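## Task

Place the bolts and the battery in the steel pan, with no other object ending up inside it. The items must stay in the pan without the robot supporting them, all objects must settle shortly after you stop, and the grippers must open and pull away at the end.

## Robot and tools

ROBOT AND FRAME. There are two arms, left_arm and right_arm, on a table. Every pose in results uses one shared scene frame. Its origin is on the tabletop midway between the arms, +z is up, +x reaches out over the table, and left_arm sits on the +y side. The names do not mean sides of a camera image. The left_arm base is at (+0.006, +0.248, 0) m and the right_arm base at (+0.004, -0.300, 0) m, each yawed very slightly inward. Each gripper's fingers point along its own +z axis and close along its own y axis. The reported end_effector_position is the spot between the finger pads, roughly 1 cm short of the fingertips. Joint ranges (rad), base to hand: waist -2.618 to 3.054, shoulder 0.000 to 3.142, elbow 0.000 to 3.142, wrist pitch -1.571 to 1.571, wrist yaw -1.571 to 1.571, wrist roll -2.094 to 2.094. Elbows stop just before full extension.

THE 14-NUMBER ROW. Every motion command is built from rows of 14 plain numbers, each between -1 and 1, always covering both arms even when one stays still: left_arm dx, dy, dz, rx, ry, rz, opening, then right_arm dx, dy, dz, rx, ry, rz, opening. The first six of each arm are an offset, not a pose: a displacement of that gripper away from where it was measured when the action (or move) began, expressed in the gripper's own axes. A value of 1.0 stands for 0.6 m of travel or 180 degrees of turn; rx, ry, rz form a single rotation vector. The opening is absolute, not an offset: +1 means fully open (0.094 m) and -1 means shut.

execute_actions(actions). actions is a list of actions; each action is a table of at most 15 rows, one row per control step of 1/30 s, so an action lasts 0.5 s. If a table has fewer rows, its last row is held for the remaining steps. Every row in an action is measured from the same start pose, not from the row before. For the first action of a call, the start is the pose last reported in this scene. An empty list simply returns the current state and images. At each step the commanded pose is limited to 70 mm and 16 degrees away from the measured pose, so a distant target can need several actions; after an action the arm only continues as far as its last limited pose. When position and orientation conflict, position wins.

move(target, speed, blocking). target is one 14-number row as above, offsets counted from the pose in the latest result that shows one. Each gripper travels a straight line toward its target; both arms finish together, taking between 0.5 and 10 s (longer paths are cut off at 10 s). speed is the top path speed in m/s, 0.002 to 0.5, default 0.25; turning is capped at twice that in rad/s. Openings are sent when the move begins. Paths ignore obstacles and the other arm, and a gripper may lag, drift, or overshoot the speed, especially near full reach. Faster moves and targets placed deeper past a contact hit and press harder. With blocking=false the result arrives after 0.5 s while the arm keeps going; check with wait(0), and until a result shows the move has ended, new rows and moves are rejected, so use wait or stop first. The result adds a move: line giving the ending (done, off_target, moving, held, fault) and the limits that acted, plus each gripper's distance from its target. limits=paced means the sent pose was clipped; limits=held means a safety check blocked some steps, after which the arm may jump ahead quickly.

wait(seconds): 0 to 10; the robot keeps its last command and any running move continues. stop(): brakes a running move, needing some room, more at speed; fingers keep moving. zoom_image(camera, region): camera is cam_head_left or cam_head_right, region [x0, y0, x1, y1] in image pixels from the top-left, at most 504 by 504. read_manual(section): returns the URDF licence texts, default "licences"; no motion. finished_scene(scene): give the current scene number to end it for good; the result reports success and presents the next task.

RESULTS. The state line lists, per arm, end_effector_position (m) and end_effector_quat_wxyz in the scene frame; printed positions can be off, more at long reach. Hand target lines show the pose each controller is currently driving toward. A pose unreachable line names an arm whose command was altered or blocked by a clearance check. grip_measured is the measured finger opening on the command scale; the last Joint positions value is the opening in metres. Readings may be off by about 1 mm per gripper. Joint torques are total drive outputs, noisy and offset, and not zero in free air. FAULT or OVER-TEMPERATURE FAULT lines mean an arm was stopped. Images come from cam_head_left then cam_head_right, each 504x504, mounted high behind the arms looking down toward +x; calibration is given and may be slightly off.

PRACTICE. Arms tend to finish a centimetre or more below the commanded height and can sink when given zero offsets. To keep an arm steady, the first call of a reply should send the offset back to its desired pose, later calls zeros, aiming a bit higher if it still sags. The simulation runs on while you compose a reply, holding the last command. To grasp, command an opening under grip_measured: about 0.03 below holds firmly, less is lighter. Pads push roughly 50 to 62 N; very thin parts (under about 2 mm) get less force. Held parts may be tugged briefly and loose ones nudged. Holding loads warms motors: MOTOR HOT appears at 75 °C, 90 °C stops the arm for 10 s, and at 100 °C the arm goes limp and falls. Avoid arm-to-arm contact, knocking anything off the table, dropping or slamming items, and hard presses. Finish by opening the grippers and lifting clear so everything settles on its own.

Each tool is called after "Emit:" as name([rows], argument=value, ...), one row to a line, values as JSON.

## Session

Emit:
execute_actions(actions=[])

Scene clock: 0.00 s.
left_arm: end_effector_position=(+0.4447, +0.5000, +0.2241) grip_measured=+1.000 end_effector_quat_wxyz=(-0.533, +0.797, -0.282, +0.043) | right_arm: end_effector_position=(+0.1124, +0.0918, +0.2169) grip_measured=+1.000 end_effector_quat_wxyz=(-0.180, +0.685, -0.705, +0.034)
Joint positions: left_arm=[ 0.189  1.803  1.431 -0.266 -0.768 -1.787  0.094] | right_arm=[ 1.5    1.896  1.989 -1.408  0.269 -0.161  0.094]
Joint velocities: left_arm=[ 0.002 -0.022  0.017 -0.095 -0.11  -0.022  0.   ] | right_arm=[ 0.007 -0.002 -0.002  0.022 -0.095 -0.007  0.   ]
Joint torques (N m, as the arm reports them, + toward a larger angle): no reading
Motor temperatures (°C, as the motors report them): left_arm=[27 25 28 26 27 26] | right_arm=[25 28 26 25 26 27]
Hand target (left_arm): +0.442, +0.500, +0.221; -0.529, +0.798, -0.287, +0.034
Hand target (right_arm): +0.113, +0.092, +0.222; -0.186, +0.683, -0.706, +0.030

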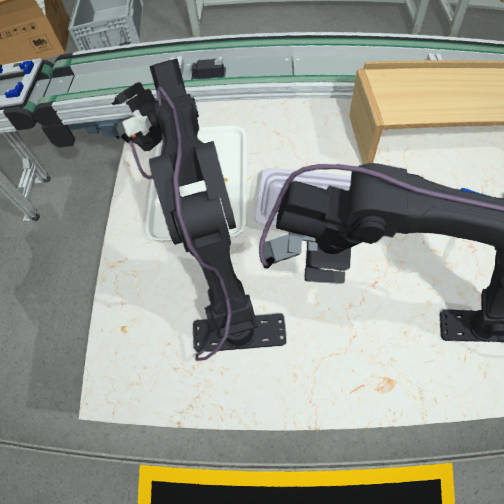

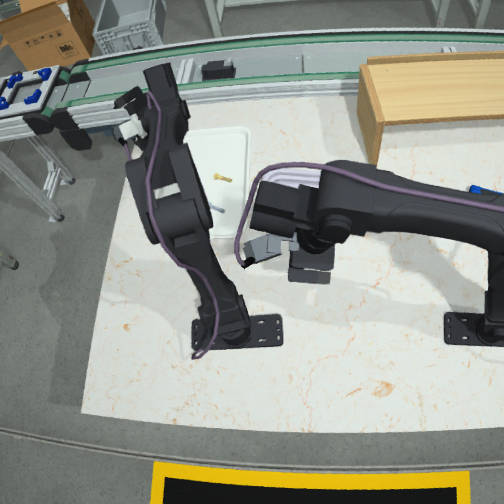

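Emit:
move(target=[-0.62,0.12,-0.03,0,0,0,1,0.23,0.24,-0.127,0,0,0,1])

Emit:
zoom_image(camera="cam_head_left", region=[120, 90, 504, 300])

Scene clock: 11.77 s.
left_arm: end_effector_position=(+0.0940, +0.6528, +0.2590) grip_measured=+1.000 end_effector_quat_wxyz=(-0.544, +0.789, -0.283, +0.032) | right_arm: end_effector_position=(-0.0507, -0.0401, +0.2156) grip_measured=+1.000 end_effector_quat_wxyz=(-0.177, +0.687, -0.704, +0.027)
Joint positions: left_arm=[ 1.389  1.264  0.987 -0.159  0.277 -1.159  0.094] | right_arm=[ 2.095  1.495  1.538 -1.545  0.354  0.45   0.094]
Joint velocities: left_arm=[-0.012 -0.002 -0.007 -0.051  0.081  0.007  0.   ] | right_arm=[-0.007  0.022 -0.017 -0.022 -0.051 -0.037  0.   ]
Joint torques (N m, as the arm reports them, + toward a larger angle): left_arm=[ 0.47 -3.6   9.07  1.83  0.08  0.07] | right_arm=[ 0.57 -8.12  4.1   0.43  0.35  0.11]
Motor temperatures (°C, as the motors report them): left_arm=[27 26 29 27 27 26] | right_arm=[25 30 26 25 26 27]
Hand target (left_arm): +0.093, +0.654, +0.257; -0.534, +0.794, -0.287, +0.034
Hand target (right_arm): -0.047, -0.046, +0.218; -0.183, +0.685, -0.704, +0.030
Off the commanded pose (left_arm): 0.006 m, 2 deg.
Off the commanded pose (right_arm): 0.010 m, 1 deg.
move: done

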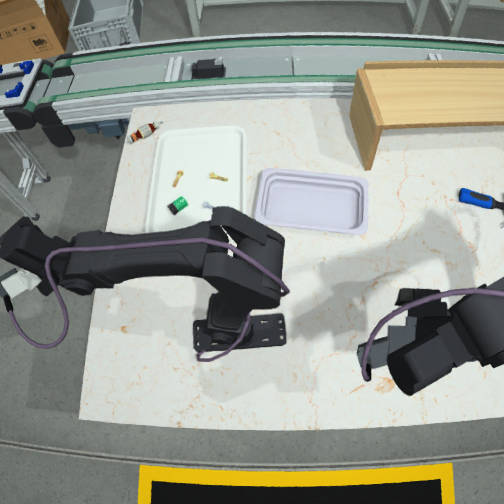

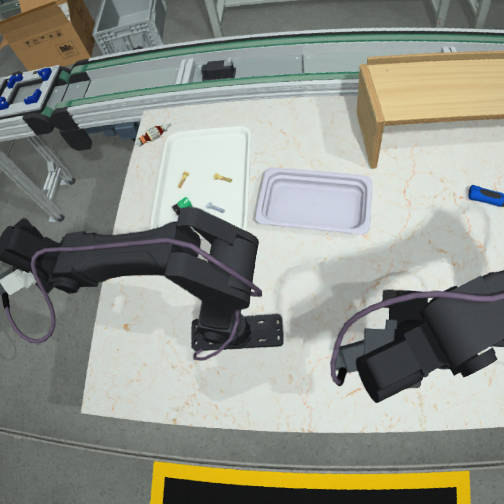

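Region (120, 90, 504, 300) of cam_head_left's 504x504 image, scaled by 1.312, with more detail than that image has; it fills the top 276 rows of this view, and the rest is white.

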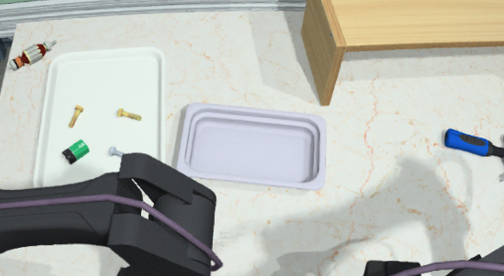

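Emit:
zoom_image(camera="cam_head_left", region=[140, 130, 260, 250])

Emit:
zoom_image(camera="cam_head_right", region=[140, 130, 260, 250])

Region (140, 130, 260, 250) of cam_head_left's 504x504 image, scaled by 4.200, with more detail than that image has.

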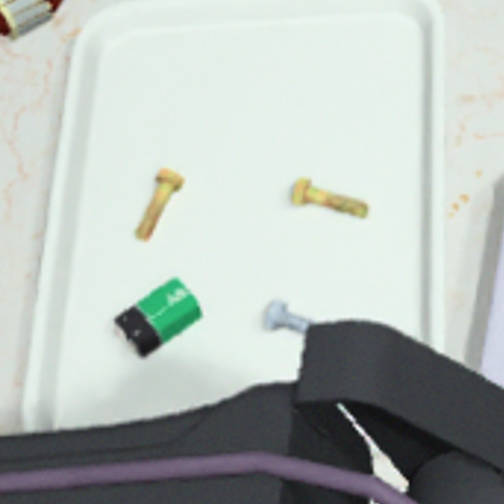

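Region (140, 130, 260, 250) of cam_head_right's 504x504 image, scaled by 4.200, with more detail than that image has.

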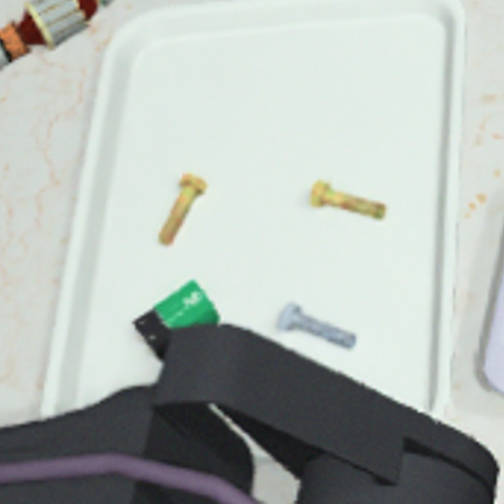

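Emit:
move(target=[0.67,0.217,-0.24,-0.241,0.305,0.345,-0.1,0,0,0,0,0,0,1], speed=0.3)

Scene clock: 38.23 s.
left_arm: end_effector_position=(+0.3339, +0.3015, +0.1034) grip_measured=-0.097 end_effector_quat_wxyz=(+0.014, -0.569, +0.822, -0.015) | right_arm: end_effector_position=(-0.0506, -0.0402, +0.2156) grip_measured=+1.000 end_effector_quat_wxyz=(-0.177, +0.687, -0.704, +0.027)
Joint positions: left_arm=[ 0.084  1.769  1.426 -1.189  0.015 -1.045  0.042] | right_arm=[ 2.095  1.495  1.538 -1.545  0.354  0.451  0.094]
Joint velocities: left_arm=[-0.002 -0.002  0.002 -0.066  0.007 -0.051 -0.001] | right_arm=[-0.007 -0.027  0.002  0.007 -0.022  0.095  0.   ]
Joint torques (N m, as the arm reports them, + toward a larger angle): left_arm=[-0.3  -7.31  7.72  0.37 -0.02 -0.04] | right_arm=[ 0.01 -6.05  5.15  0.55  0.18  0.  ]
Motor temperatures (°C, as the motors report them): left_arm=[27 26 31 29 27 26] | right_arm=[25 30 27 25 26 27]
Hand target (left_arm): +0.335, +0.299, +0.106; +0.010, -0.568, +0.823, -0.015
Hand target (right_arm): -0.051, -0.040, +0.216; -0.177, +0.687, -0.704, +0.027
Off the commanded pose (left_arm): 0.010 m, 2 deg.
Off the commanded pose (right_arm): 0.000 m, 0 deg.
move: done

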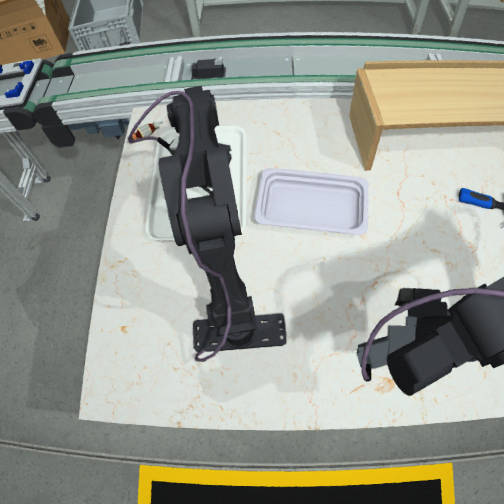

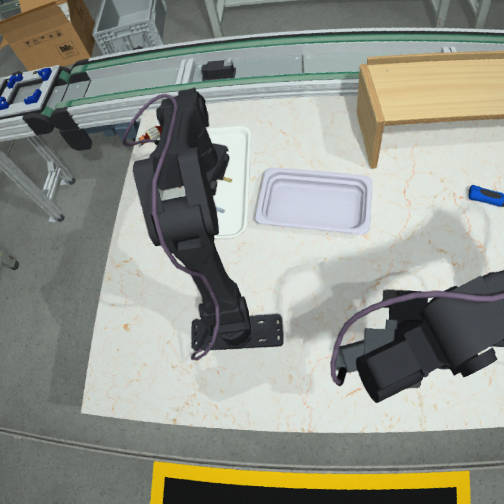

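Emit:
zoom_image(camera="cam_head_left", region=[180, 280, 300, 380])

Emit:
zoom_image(camera="cam_head_right", region=[140, 100, 280, 240])

Region (180, 280, 300, 380) of cam_head_left's 504x504 image, scaled by 4.200, with more detail than that image has.

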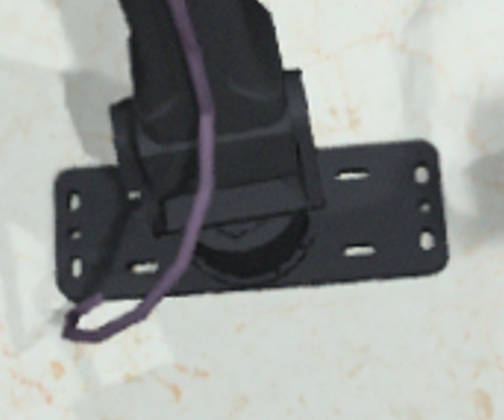

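Region (140, 100, 280, 240) of cam_head_right's 504x504 image, scaled by 3.600, with more detail than that image has.

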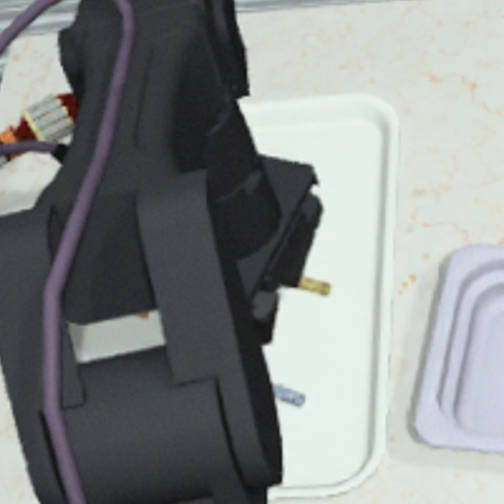

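Emit:
move(target=[-0.023,0.037,0.135,0,0,0,0.2,0,0,0,0,0,0,1], speed=0.1)

Emit:
zoom_image(camera="cam_head_right", region=[140, 100, 280, 240])

Scene clock: 51.73 s.
left_arm: end_effector_position=(+0.3241, +0.3189, +0.0285) grip_measured=+0.197 end_effector_quat_wxyz=(+0.021, -0.568, +0.823, -0.017) | right_arm: end_effector_position=(-0.0506, -0.0402, +0.2156) grip_measured=+1.000 end_effector_quat_wxyz=(-0.177, +0.687, -0.704, +0.027)
Joint positions: left_arm=[ 0.142  1.804  1.161 -0.876  0.015 -0.983  0.056] | right_arm=[ 2.095  1.495  1.538 -1.545  0.354  0.451  0.094]
Joint velocities: left_arm=[-0.007 -0.012 -0.032  0.022 -0.066  0.022 -0.001] | right_arm=[-0.002 -0.007 -0.012 -0.022 -0.022  0.007  0.   ]
Joint torques (N m, as the arm reports them, + toward a larger angle): left_arm=[ 0.8  -7.15  4.53  0.71 -0.02  0.02] | right_arm=[ 0.02 -6.04  5.19  0.56  0.19  0.01]
Motor temperatures (°C, as the motors report them): left_arm=[27 26 31 28 27 26] | right_arm=[25 30 27 25 26 27]
Hand target (left_arm): +0.320, +0.321, +0.022; +0.015, -0.569, +0.822, -0.014
Hand target (right_arm): -0.051, -0.040, +0.216; -0.177, +0.687, -0.704, +0.027
Off the commanded pose (left_arm): 0.008 m, 1 deg.
Off the commanded pose (right_arm): 0.000 m, 0 deg.
move: done

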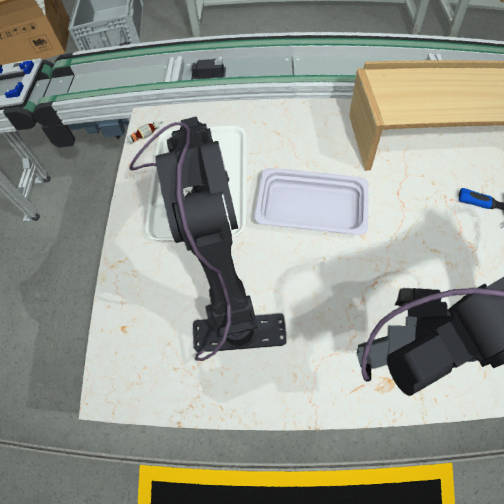

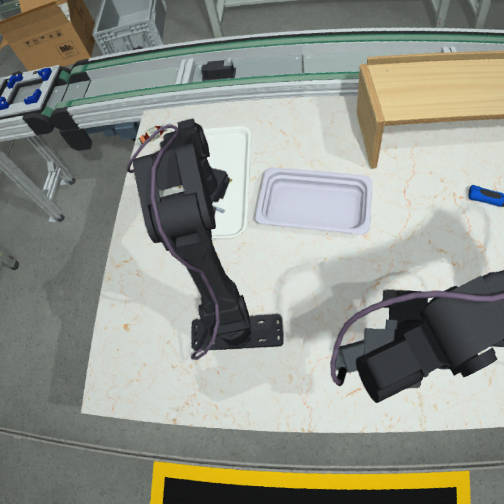

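Region (140, 100, 280, 240) of cam_head_right's 504x504 image, scaled by 3.600, with more detail than that image has.

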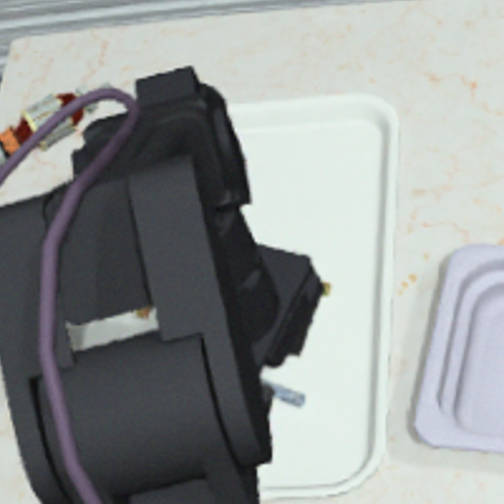

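Emit:
move(target=[0.01,0.008,0.03,0,0,0,0.2,0,0,0,0,0,0,1], speed=0.04)

Emit:
move(target=[0,0,0,0,0,0,-1,0,0,0,0,0,0,1])

Emit:
zoom_image(camera="cam_head_right", region=[140, 100, 280, 240])

Scene clock: 55.27 s.
left_arm: end_effector_position=(+0.3219, +0.3184, +0.0166) grip_measured=+0.197 end_effector_quat_wxyz=(+0.028, -0.569, +0.822, -0.019) | right_arm: end_effector_position=(-0.0506, -0.0402, +0.2156) grip_measured=+1.000 end_effector_quat_wxyz=(-0.177, +0.687, -0.704, +0.027)
Joint positions: left_arm=[ 0.142  1.804  1.108 -0.81   0.015 -0.987  0.056] | right_arm=[ 2.095  1.495  1.538 -1.545  0.354  0.451  0.094]
Joint velocities: left_arm=[-0.002 -0.012  0.007 -0.007 -0.007 -0.037 -0.   ] | right_arm=[ 0.007 -0.002  0.012 -0.022  0.051  0.007  0.   ]
Joint torques (N m, as the arm reports them, + toward a larger angle): left_arm=[-0.64 -7.38  4.21  0.71 -0.04 -0.09] | right_arm=[ 0.02 -6.06  5.15  0.55  0.19  0.01]
Motor temperatures (°C, as the motors report them): left_arm=[27 27 31 28 27 26] | right_arm=[25 30 27 25 26 27]
Hand target (left_arm): +0.318, +0.315, +0.010; +0.021, -0.568, +0.823, -0.017
Hand target (right_arm): -0.051, -0.040, +0.216; -0.177, +0.687, -0.704, +0.027
Off the commanded pose (left_arm): 0.008 m, 1 deg.
Off the commanded pose (right_arm): 0.000 m, 0 deg.
move: done

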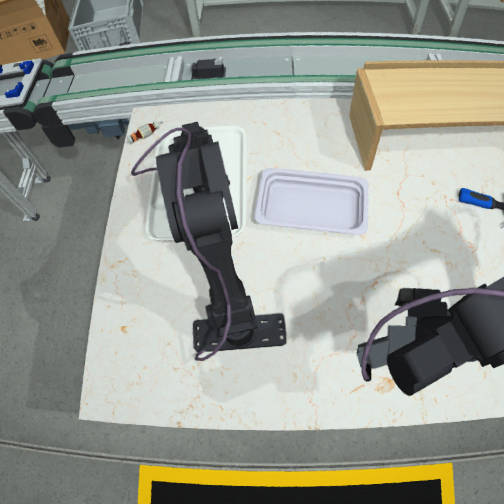

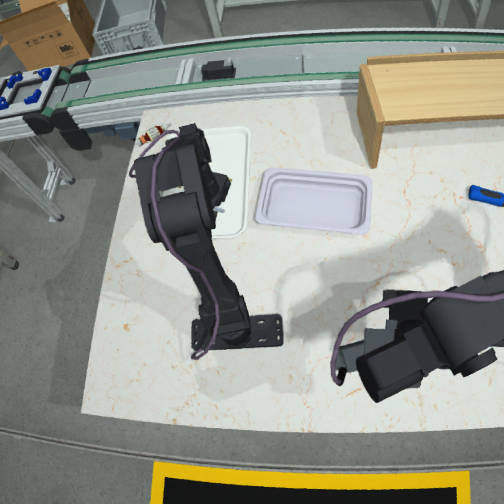

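Scene clock: 55.77 s.
left_arm: end_effector_position=(+0.3220, +0.3184, +0.0166) grip_measured=-0.854 end_effector_quat_wxyz=(+0.028, -0.569, +0.822, -0.020) | right_arm: end_effector_position=(-0.0506, -0.0402, +0.2156) grip_measured=+1.000 end_effector_quat_wxyz=(-0.177, +0.687, -0.704, +0.027)
Joint positions: left_arm=[ 0.142  1.804  1.108 -0.809  0.016 -0.987  0.007] | right_arm=[ 2.095  1.495  1.538 -1.545  0.354  0.451  0.094]
Joint velocities: left_arm=[ 0.002 -0.002  0.007 -0.007 -0.125  0.037  0.001] | right_arm=[-0.017 -0.007  0.022 -0.037 -0.051 -0.037  0.   ]
Joint torques (N m, as the arm reports them, + toward a larger angle): left_arm=[ 0.1  -7.89  5.6   0.63 -0.04 -0.03] | right_arm=[ 0.03 -6.03  5.19  0.57  0.19  0.01]
Motor temperatures (°C, as the motors report them): left_arm=[27 27 31 28 27 26] | right_arm=[25 30 27 25 26 27]
Hand target (left_arm): +0.322, +0.318, +0.017; +0.028, -0.569, +0.822, -0.019
Hand target (right_arm): -0.051, -0.040, +0.216; -0.177, +0.687, -0.704, +0.027
Off the commanded pose (left_arm): 0.000 m, 0 deg.
Off the commanded pose (right_arm): 0.000 m, 0 deg.
move: done

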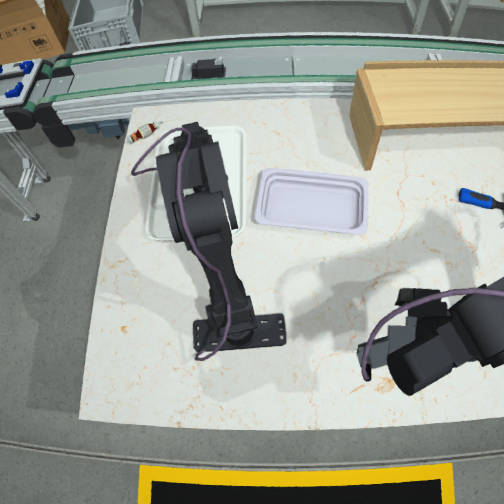

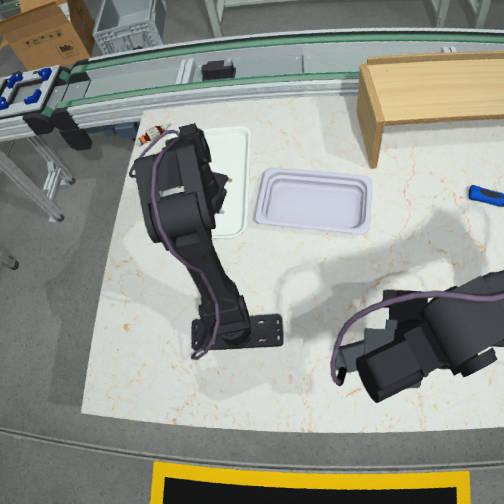

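Region (140, 100, 280, 240) of cam_head_right's 504x504 image, scaled by 3.600, with more detail than that image has.

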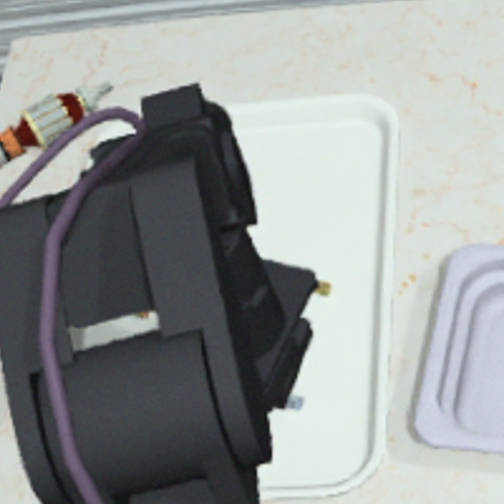

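Emit:
move(target=[0,0,-0.16,0,0,0,-0.9,0,0,0,0,0,0,1])

Emit:
move(target=[0.42,-0.15,0,0,0,0,-0.9,0,0,0,0,0,0,1], speed=0.3)

Emit:
zoom_image(camera="cam_head_left", region=[220, 100, 400, 280])

Scene clock: 60.60 s.
left_arm: end_effector_position=(+0.3185, +0.3176, +0.1097) grip_measured=-0.854 end_effector_quat_wxyz=(+0.031, -0.568, +0.822, -0.021) | right_arm: end_effector_position=(-0.0506, -0.0402, +0.2156) grip_measured=+1.000 end_effector_quat_wxyz=(-0.177, +0.687, -0.704, +0.027)
Joint positions: left_arm=[ 0.142  1.688  1.355 -1.164  0.016 -0.986  0.007] | right_arm=[ 2.095  1.495  1.538 -1.545  0.354  0.451  0.094]
Joint velocities: left_arm=[ 0.007  0.002  0.002 -0.007  0.081 -0.022  0.   ] | right_arm=[-0.007 -0.002 -0.007  0.007 -0.022 -0.007  0.   ]
Joint torques (N m, as the arm reports them, + toward a larger angle): left_arm=[ 0.67 -7.27  7.16  0.47 -0.03  0.04] | right_arm=[ 0.02 -6.05  5.17  0.56  0.19  0.  ]
Motor temperatures (°C, as the motors report them): left_arm=[27 27 31 28 27 26] | right_arm=[25 30 27 25 26 27]
Hand target (left_arm): +0.317, +0.320, +0.113; +0.028, -0.569, +0.822, -0.020
Hand target (right_arm): -0.051, -0.040, +0.216; -0.177, +0.687, -0.704, +0.027
Off the commanded pose (left_arm): 0.004 m, 0 deg.
Off the commanded pose (right_arm): 0.000 m, 0 deg.
move: done

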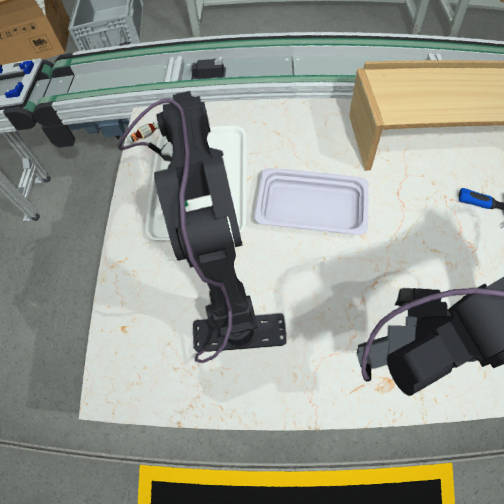

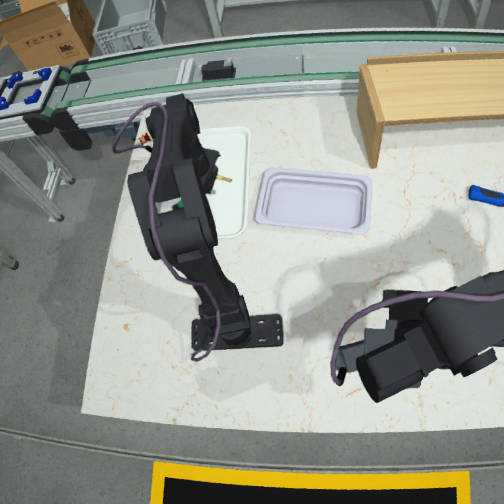

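Scene clock: 62.20 s.
left_arm: end_effector_position=(+0.3149, +0.0409, +0.1113) grip_measured=-0.854 end_effector_quat_wxyz=(+0.026, -0.563, +0.825, -0.038) | right_arm: end_effector_position=(-0.0506, -0.0402, +0.2156) grip_measured=+1.000 end_effector_quat_wxyz=(-0.177, +0.687, -0.704, +0.027)
Joint positions: left_arm=[-0.686  1.869  1.581 -1.192 -0.021 -1.8    0.007] | right_arm=[ 2.095  1.495  1.538 -1.545  0.354  0.451  0.094]
Joint velocities: left_arm=[-0.007 -0.022 -0.007  0.007 -0.007 -0.022  0.   ] | right_arm=[ 0.017 -0.002  0.002  0.022 -0.11   0.081  0.   ]
Joint torques (N m, as the arm reports them, + toward a larger angle): left_arm=[ 0.43 -8.04  7.89  0.42 -0.17 -0.08] | right_arm=[ 0.02 -6.06  5.19  0.56  0.18  0.  ]
Motor temperatures (°C, as the motors report them): left_arm=[27 27 31 27 27 26] | right_arm=[25 30 27 25 26 27]
Hand target (left_arm): +0.317, +0.044, +0.112; +0.028, -0.568, +0.822, -0.029
Hand target (right_arm): -0.051, -0.040, +0.216; -0.177, +0.687, -0.704, +0.027
Off the commanded pose (left_arm): 0.009 m, 2 deg.
Off the commanded pose (right_arm): 0.000 m, 0 deg.
move: done

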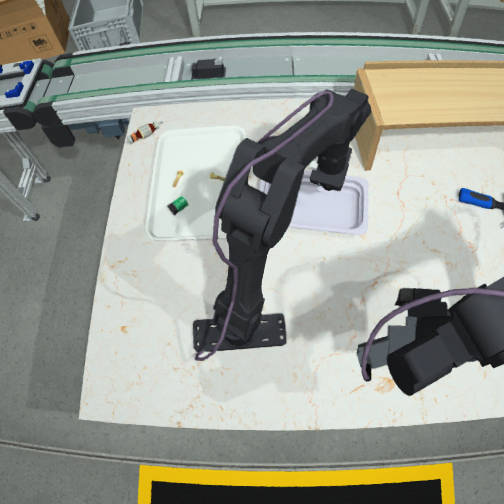

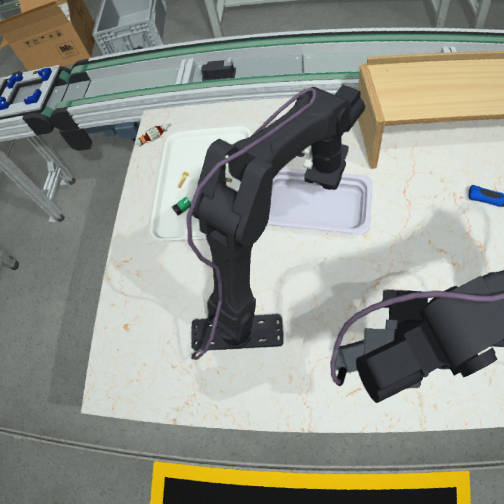

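Region (220, 100, 400, 280) of cam_head_left's 504x504 image, scaled by 2.800, with more detail than that image has.

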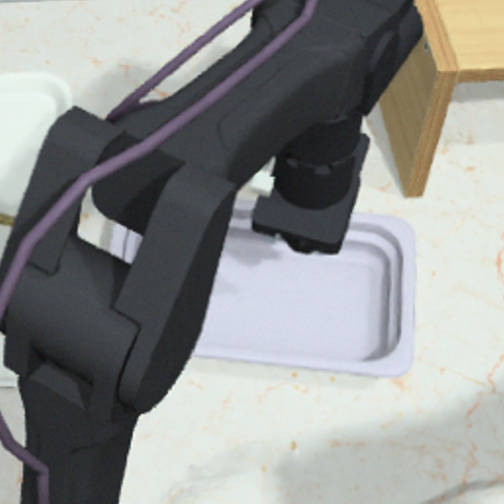

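Emit:
move(target=[0,0.02,0.14,0,0,0,-0.9,0,0,0,0,0,0,1], speed=0.12)

Emit:
move(target=[0,0,0,0,0,0,-0.4,0,0,0,0,0,0,1])

Emit:
move(target=[0,0,-0.13,0,0,0,-0.4,0,0,0,0,0,0,1])

Scene clock: 65.73 s.
left_arm: end_effector_position=(+0.3132, +0.0421, +0.0327) grip_measured=-0.854 end_effector_quat_wxyz=(+0.028, -0.564, +0.824, -0.044) | right_arm: end_effector_position=(-0.0506, -0.0402, +0.2156) grip_measured=+1.000 end_effector_quat_wxyz=(-0.177, +0.687, -0.704, +0.027)
Joint positions: left_arm=[-0.686  1.91   1.314 -0.872 -0.021 -1.802  0.007] | right_arm=[ 2.095  1.495  1.538 -1.545  0.354  0.451  0.094]
Joint velocities: left_arm=[-0.017 -0.017  0.022  0.007  0.037  0.022 -0.001] | right_arm=[-0.007  0.017 -0.012 -0.037 -0.007  0.051  0.   ]
Joint torques (N m, as the arm reports them, + toward a larger angle): left_arm=[-0.33 -8.55  4.83  0.76 -0.05 -0.07] | right_arm=[ 0.04 -6.07  5.19  0.56  0.19  0.01]
Motor temperatures (°C, as the motors report them): left_arm=[27 27 31 27 27 26] | right_arm=[25 30 27 25 26 27]
Hand target (left_arm): +0.309, +0.042, +0.027; +0.026, -0.563, +0.825, -0.038
Hand target (right_arm): -0.051, -0.040, +0.216; -0.177, +0.687, -0.704, +0.027
Off the commanded pose (left_arm): 0.007 m, 1 deg.
Off the commanded pose (right_arm): 0.000 m, 0 deg.
move: done

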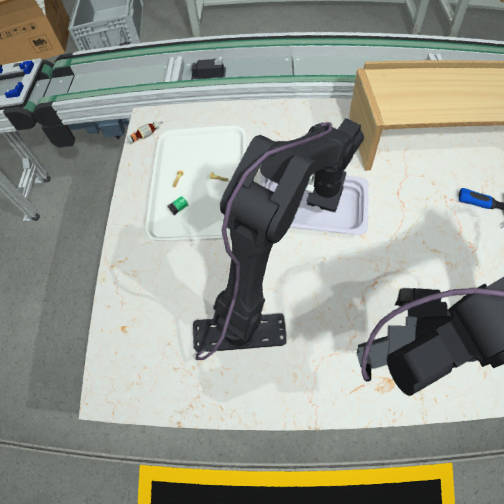

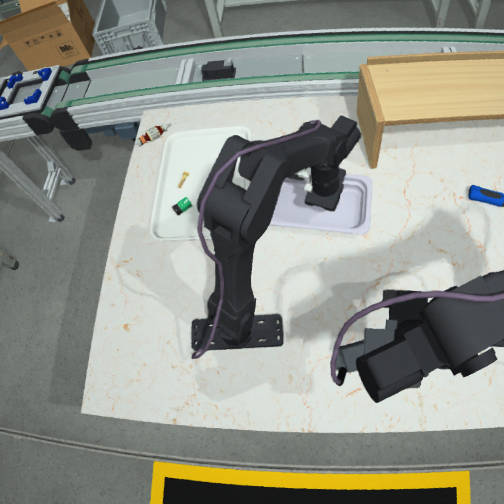

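Scene clock: 66.23 s.
left_arm: end_effector_position=(+0.3132, +0.0421, +0.0327) grip_measured=-0.403 end_effector_quat_wxyz=(+0.028, -0.564, +0.824, -0.044) | right_arm: end_effector_position=(-0.0506, -0.0402, +0.2156) grip_measured=+1.000 end_effector_quat_wxyz=(-0.177, +0.687, -0.704, +0.027)
Joint positions: left_arm=[-0.686  1.91   1.314 -0.872 -0.021 -1.802  0.028] | right_arm=[ 2.095  1.495  1.538 -1.545  0.354  0.451  0.094]
Joint velocities: left_arm=[ 0.007 -0.007 -0.012 -0.007  0.051  0.007 -0.   ] | right_arm=[ 0.007 -0.017 -0.002  0.007 -0.022  0.11   0.   ]
Joint torques (N m, as the arm reports them, + toward a larger angle): left_arm=[ 0.07 -9.16  5.85  0.7  -0.06 -0.03] | right_arm=[ 0.04 -6.05  5.15  0.56  0.2   0.01]
Motor temperatures (°C, as the motors report them): left_arm=[27 27 31 27 27 26] | right_arm=[25 30 27 25 26 27]
Hand target (left_arm): +0.313, +0.042, +0.033; +0.028, -0.564, +0.824, -0.044
Hand target (right_arm): -0.051, -0.040, +0.216; -0.177, +0.687, -0.704, +0.027
Off the commanded pose (left_arm): 0.000 m, 0 deg.
Off the commanded pose (right_arm): 0.000 m, 0 deg.
move: done

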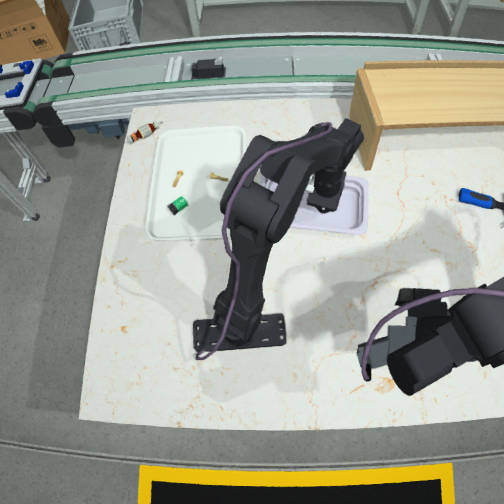

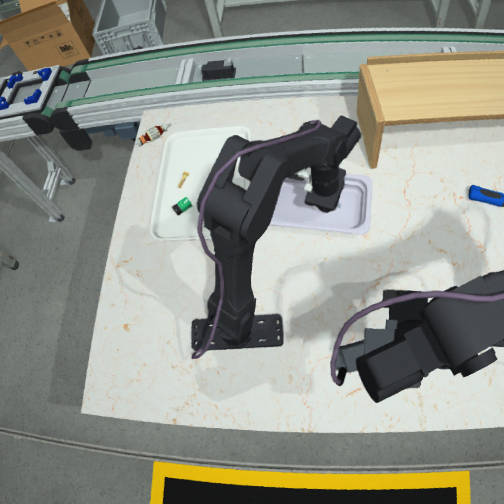

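Scene clock: 67.30 s.
left_arm: end_effector_position=(+0.3097, +0.0445, +0.1084) grip_measured=-0.403 end_effector_quat_wxyz=(+0.031, -0.564, +0.824, -0.051) | right_arm: end_effector_position=(-0.0506, -0.0402, +0.2156) grip_measured=+1.000 end_effector_quat_wxyz=(-0.177, +0.687, -0.704, +0.027)
Joint positions: left_arm=[-0.686  1.82   1.503 -1.136 -0.021 -1.802  0.028] | right_arm=[ 2.095  1.495  1.538 -1.545  0.354  0.451  0.094]
Joint velocities: left_arm=[-0.007  0.002  0.007 -0.037 -0.081  0.037 -0.002] | right_arm=[ 0.002 -0.002 -0.002 -0.051 -0.022  0.007  0.   ]
Joint torques (N m, as the arm reports them, + toward a larger angle): left_arm=[-0.15 -8.46  7.15  0.48 -0.06 -0.06] | right_arm=[ 0.   -6.05  5.18  0.56  0.19  0.01]
Motor temperatures (°C, as the motors report them): left_arm=[27 27 31 27 27 26] | right_arm=[25 30 27 25 26 27]
Hand target (left_arm): +0.307, +0.045, +0.111; +0.028, -0.564, +0.824, -0.044
Hand target (right_arm): -0.051, -0.040, +0.216; -0.177, +0.687, -0.704, +0.027
Off the commanded pose (left_arm): 0.005 m, 1 deg.
Off the commanded pose (right_arm): 0.000 m, 0 deg.
move: done

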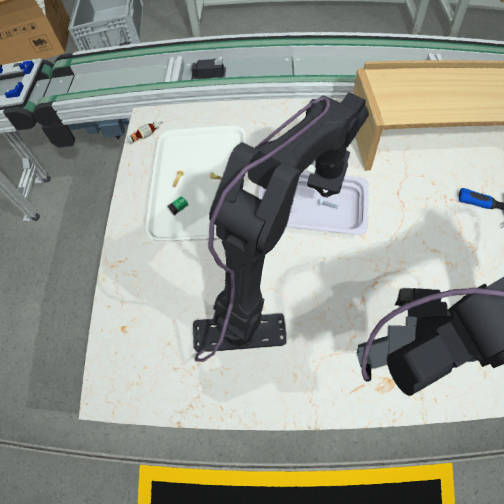

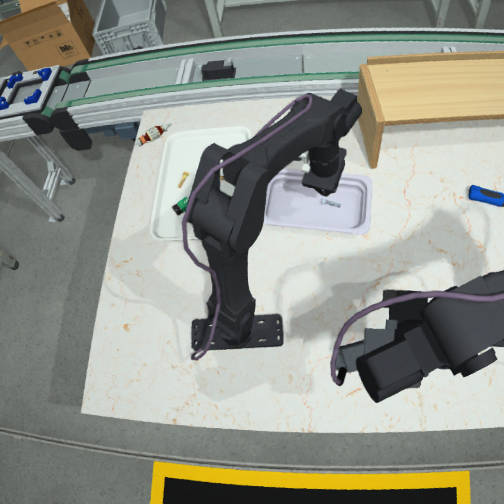

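Emit:
move(target=[-0.467,0.01,0.052,-0.038,-0.003,-0.007,0.2,0,0,0,0,0,0,1], speed=0.3)

Scene clock: 74.20 s.
left_arm: end_effector_position=(+0.4048, +0.3156, +0.0725) grip_measured=+0.197 end_effector_quat_wxyz=(+0.009, -0.580, +0.815, +0.003) | right_arm: end_effector_position=(-0.0506, -0.0402, +0.2156) grip_measured=+1.000 end_effector_quat_wxyz=(-0.177, +0.687, -0.704, +0.027)
Joint positions: left_arm=[ 0.077  2.087  1.739 -1.208 -0.013 -1.077  0.056] | right_arm=[ 2.095  1.495  1.538 -1.545  0.354  0.451  0.094]
Joint velocities: left_arm=[ 0.002 -0.007 -0.017 -0.051  0.066  0.007 -0.   ] | right_arm=[-0.007  0.007 -0.012 -0.022  0.037  0.022  0.   ]
Joint torques (N m, as the arm reports them, + toward a larger angle): left_arm=[-0.65 -9.68  7.66  0.32 -0.08  0.01] | right_arm=[ 0.   -6.06  5.18  0.56  0.2   0.01]
Motor temperatures (°C, as the motors report them): left_arm=[27 28 31 27 27 26] | right_arm=[25 30 27 25 26 27]
Hand target (left_arm): +0.405, +0.313, +0.072; +0.004, -0.574, +0.819, +0.007
Hand target (right_arm): -0.051, -0.040, +0.216; -0.177, +0.687, -0.704, +0.027
Off the commanded pose (left_arm): 0.010 m, 1 deg.
Off the commanded pose (right_arm): 0.000 m, 0 deg.
move: done

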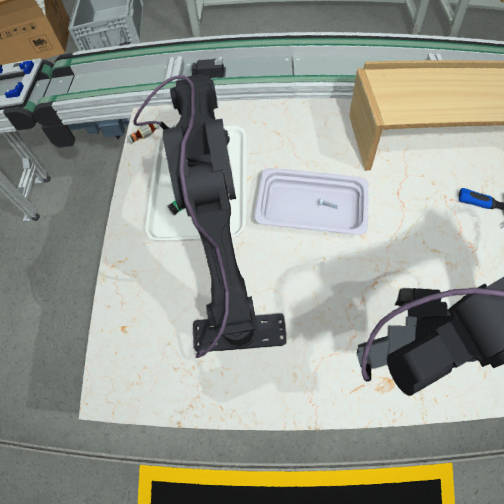

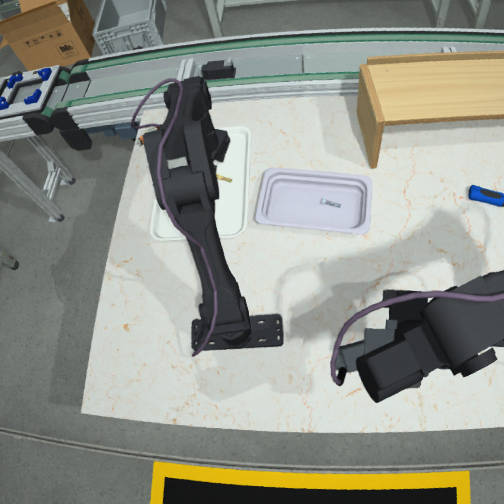

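Delta (+.002, −.014, −.062).

Emit:
move(target=[0.021,-0.011,0.102,0,0,0,0.2,0,0,0,0,0,0,1], speed=0.08)

Emit:
move(target=[0,0,0,0,0,0,-0.9,0,0,0,0,0,0,1])

Emit:
zoom_image(camera="cam_head_right", region=[140, 100, 280, 240])

Scene clock: 78.00 s.
left_arm: end_effector_position=(+0.4099, +0.3060, +0.0195) grip_measured=+0.197 end_effector_quat_wxyz=(+0.016, -0.581, +0.814, -0.001) | right_arm: end_effector_position=(-0.0506, -0.0402, +0.2156) grip_measured=+1.000 end_effector_quat_wxyz=(-0.177, +0.687, -0.704, +0.027)
Joint positions: left_arm=[ 0.051  2.129  1.588 -1.    -0.013 -1.106  0.056] | right_arm=[ 2.095  1.495  1.538 -1.545  0.354  0.451  0.094]
Joint velocities: left_arm=[-0.012 -0.012 -0.007 -0.051 -0.051 -0.051  0.001] | right_arm=[ 0.007  0.007 -0.012 -0.051 -0.037  0.066  0.   ]
Joint torques (N m, as the arm reports them, + toward a larger angle): left_arm=[ -0.69 -10.15   4.63   0.65  -0.04  -0.1 ] | right_arm=[ 0.02 -6.07  5.16  0.56  0.2   0.  ]
Motor temperatures (°C, as the motors report them): left_arm=[27 28 31 27 27 26] | right_arm=[25 30 27 25 26 27]
Hand target (left_arm): +0.407, +0.302, +0.011; +0.009, -0.580, +0.815, +0.002
Hand target (right_arm): -0.051, -0.040, +0.216; -0.177, +0.687, -0.704, +0.027
Off the commanded pose (left_arm): 0.009 m, 1 deg.
Off the commanded pose (right_arm): 0.000 m, 0 deg.
move: done

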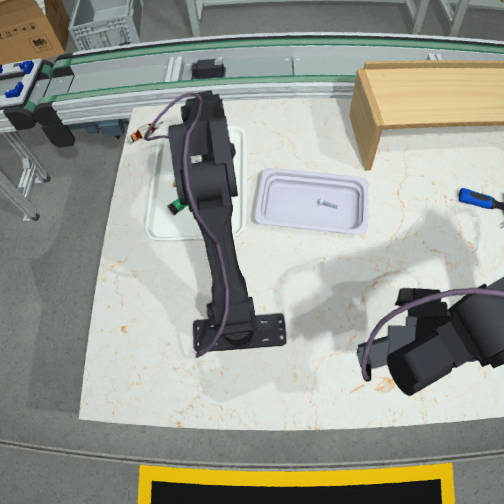

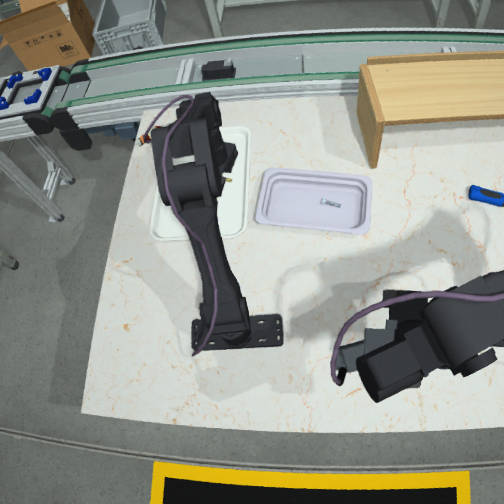

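Scene clock: 78.50 s.
left_arm: end_effector_position=(+0.4100, +0.3058, +0.0195) grip_measured=-0.867 end_effector_quat_wxyz=(+0.016, -0.581, +0.814, -0.001) | right_arm: end_effector_position=(-0.0506, -0.0402, +0.2156) grip_measured=+1.000 end_effector_quat_wxyz=(-0.177, +0.687, -0.704, +0.027)
Joint positions: left_arm=[ 0.051  2.129  1.588 -1.    -0.013 -1.106  0.006] | right_arm=[ 2.095  1.495  1.538 -1.545  0.354  0.451  0.094]
Joint velocities: left_arm=[ 0.007 -0.012  0.002 -0.037  0.066  0.022 -0.   ] | right_arm=[-0.012  0.002  0.012 -0.037 -0.022  0.037  0.   ]
Joint torques (N m, as the arm reports them, + toward a larger angle): left_arm=[  0.03 -11.01   5.82   0.55  -0.06  -0.03] | right_arm=[ 0.01 -6.04  5.18  0.56  0.19  0.  ]
Motor temperatures (°C, as the motors report them): left_arm=[27 28 31 27 27 26] | right_arm=[25 30 27 25 26 27]
Hand target (left_arm): +0.410, +0.306, +0.020; +0.016, -0.581, +0.813, -0.001
Hand target (right_arm): -0.051, -0.040, +0.216; -0.177, +0.687, -0.704, +0.027
Off the commanded pose (left_arm): 0.000 m, 0 deg.
Off the commanded pose (right_arm): 0.000 m, 0 deg.
move: done

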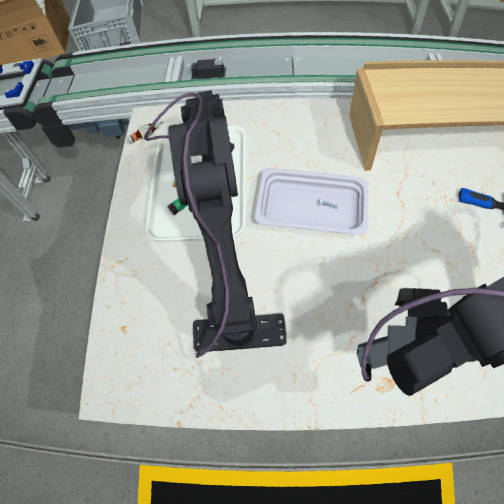

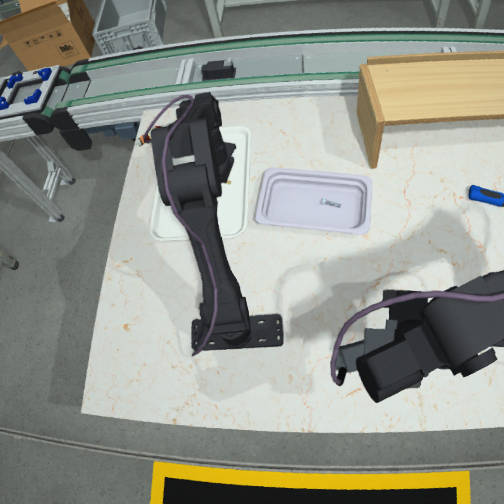

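Region (140, 100, 280, 240) of cam_head_right's 504x504 image, scaled by 3.600, with more detail than that image has.

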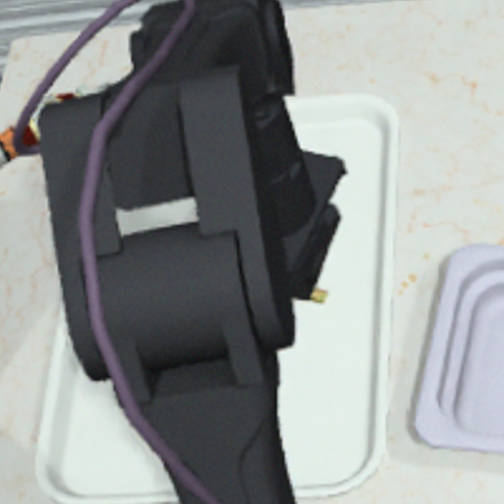

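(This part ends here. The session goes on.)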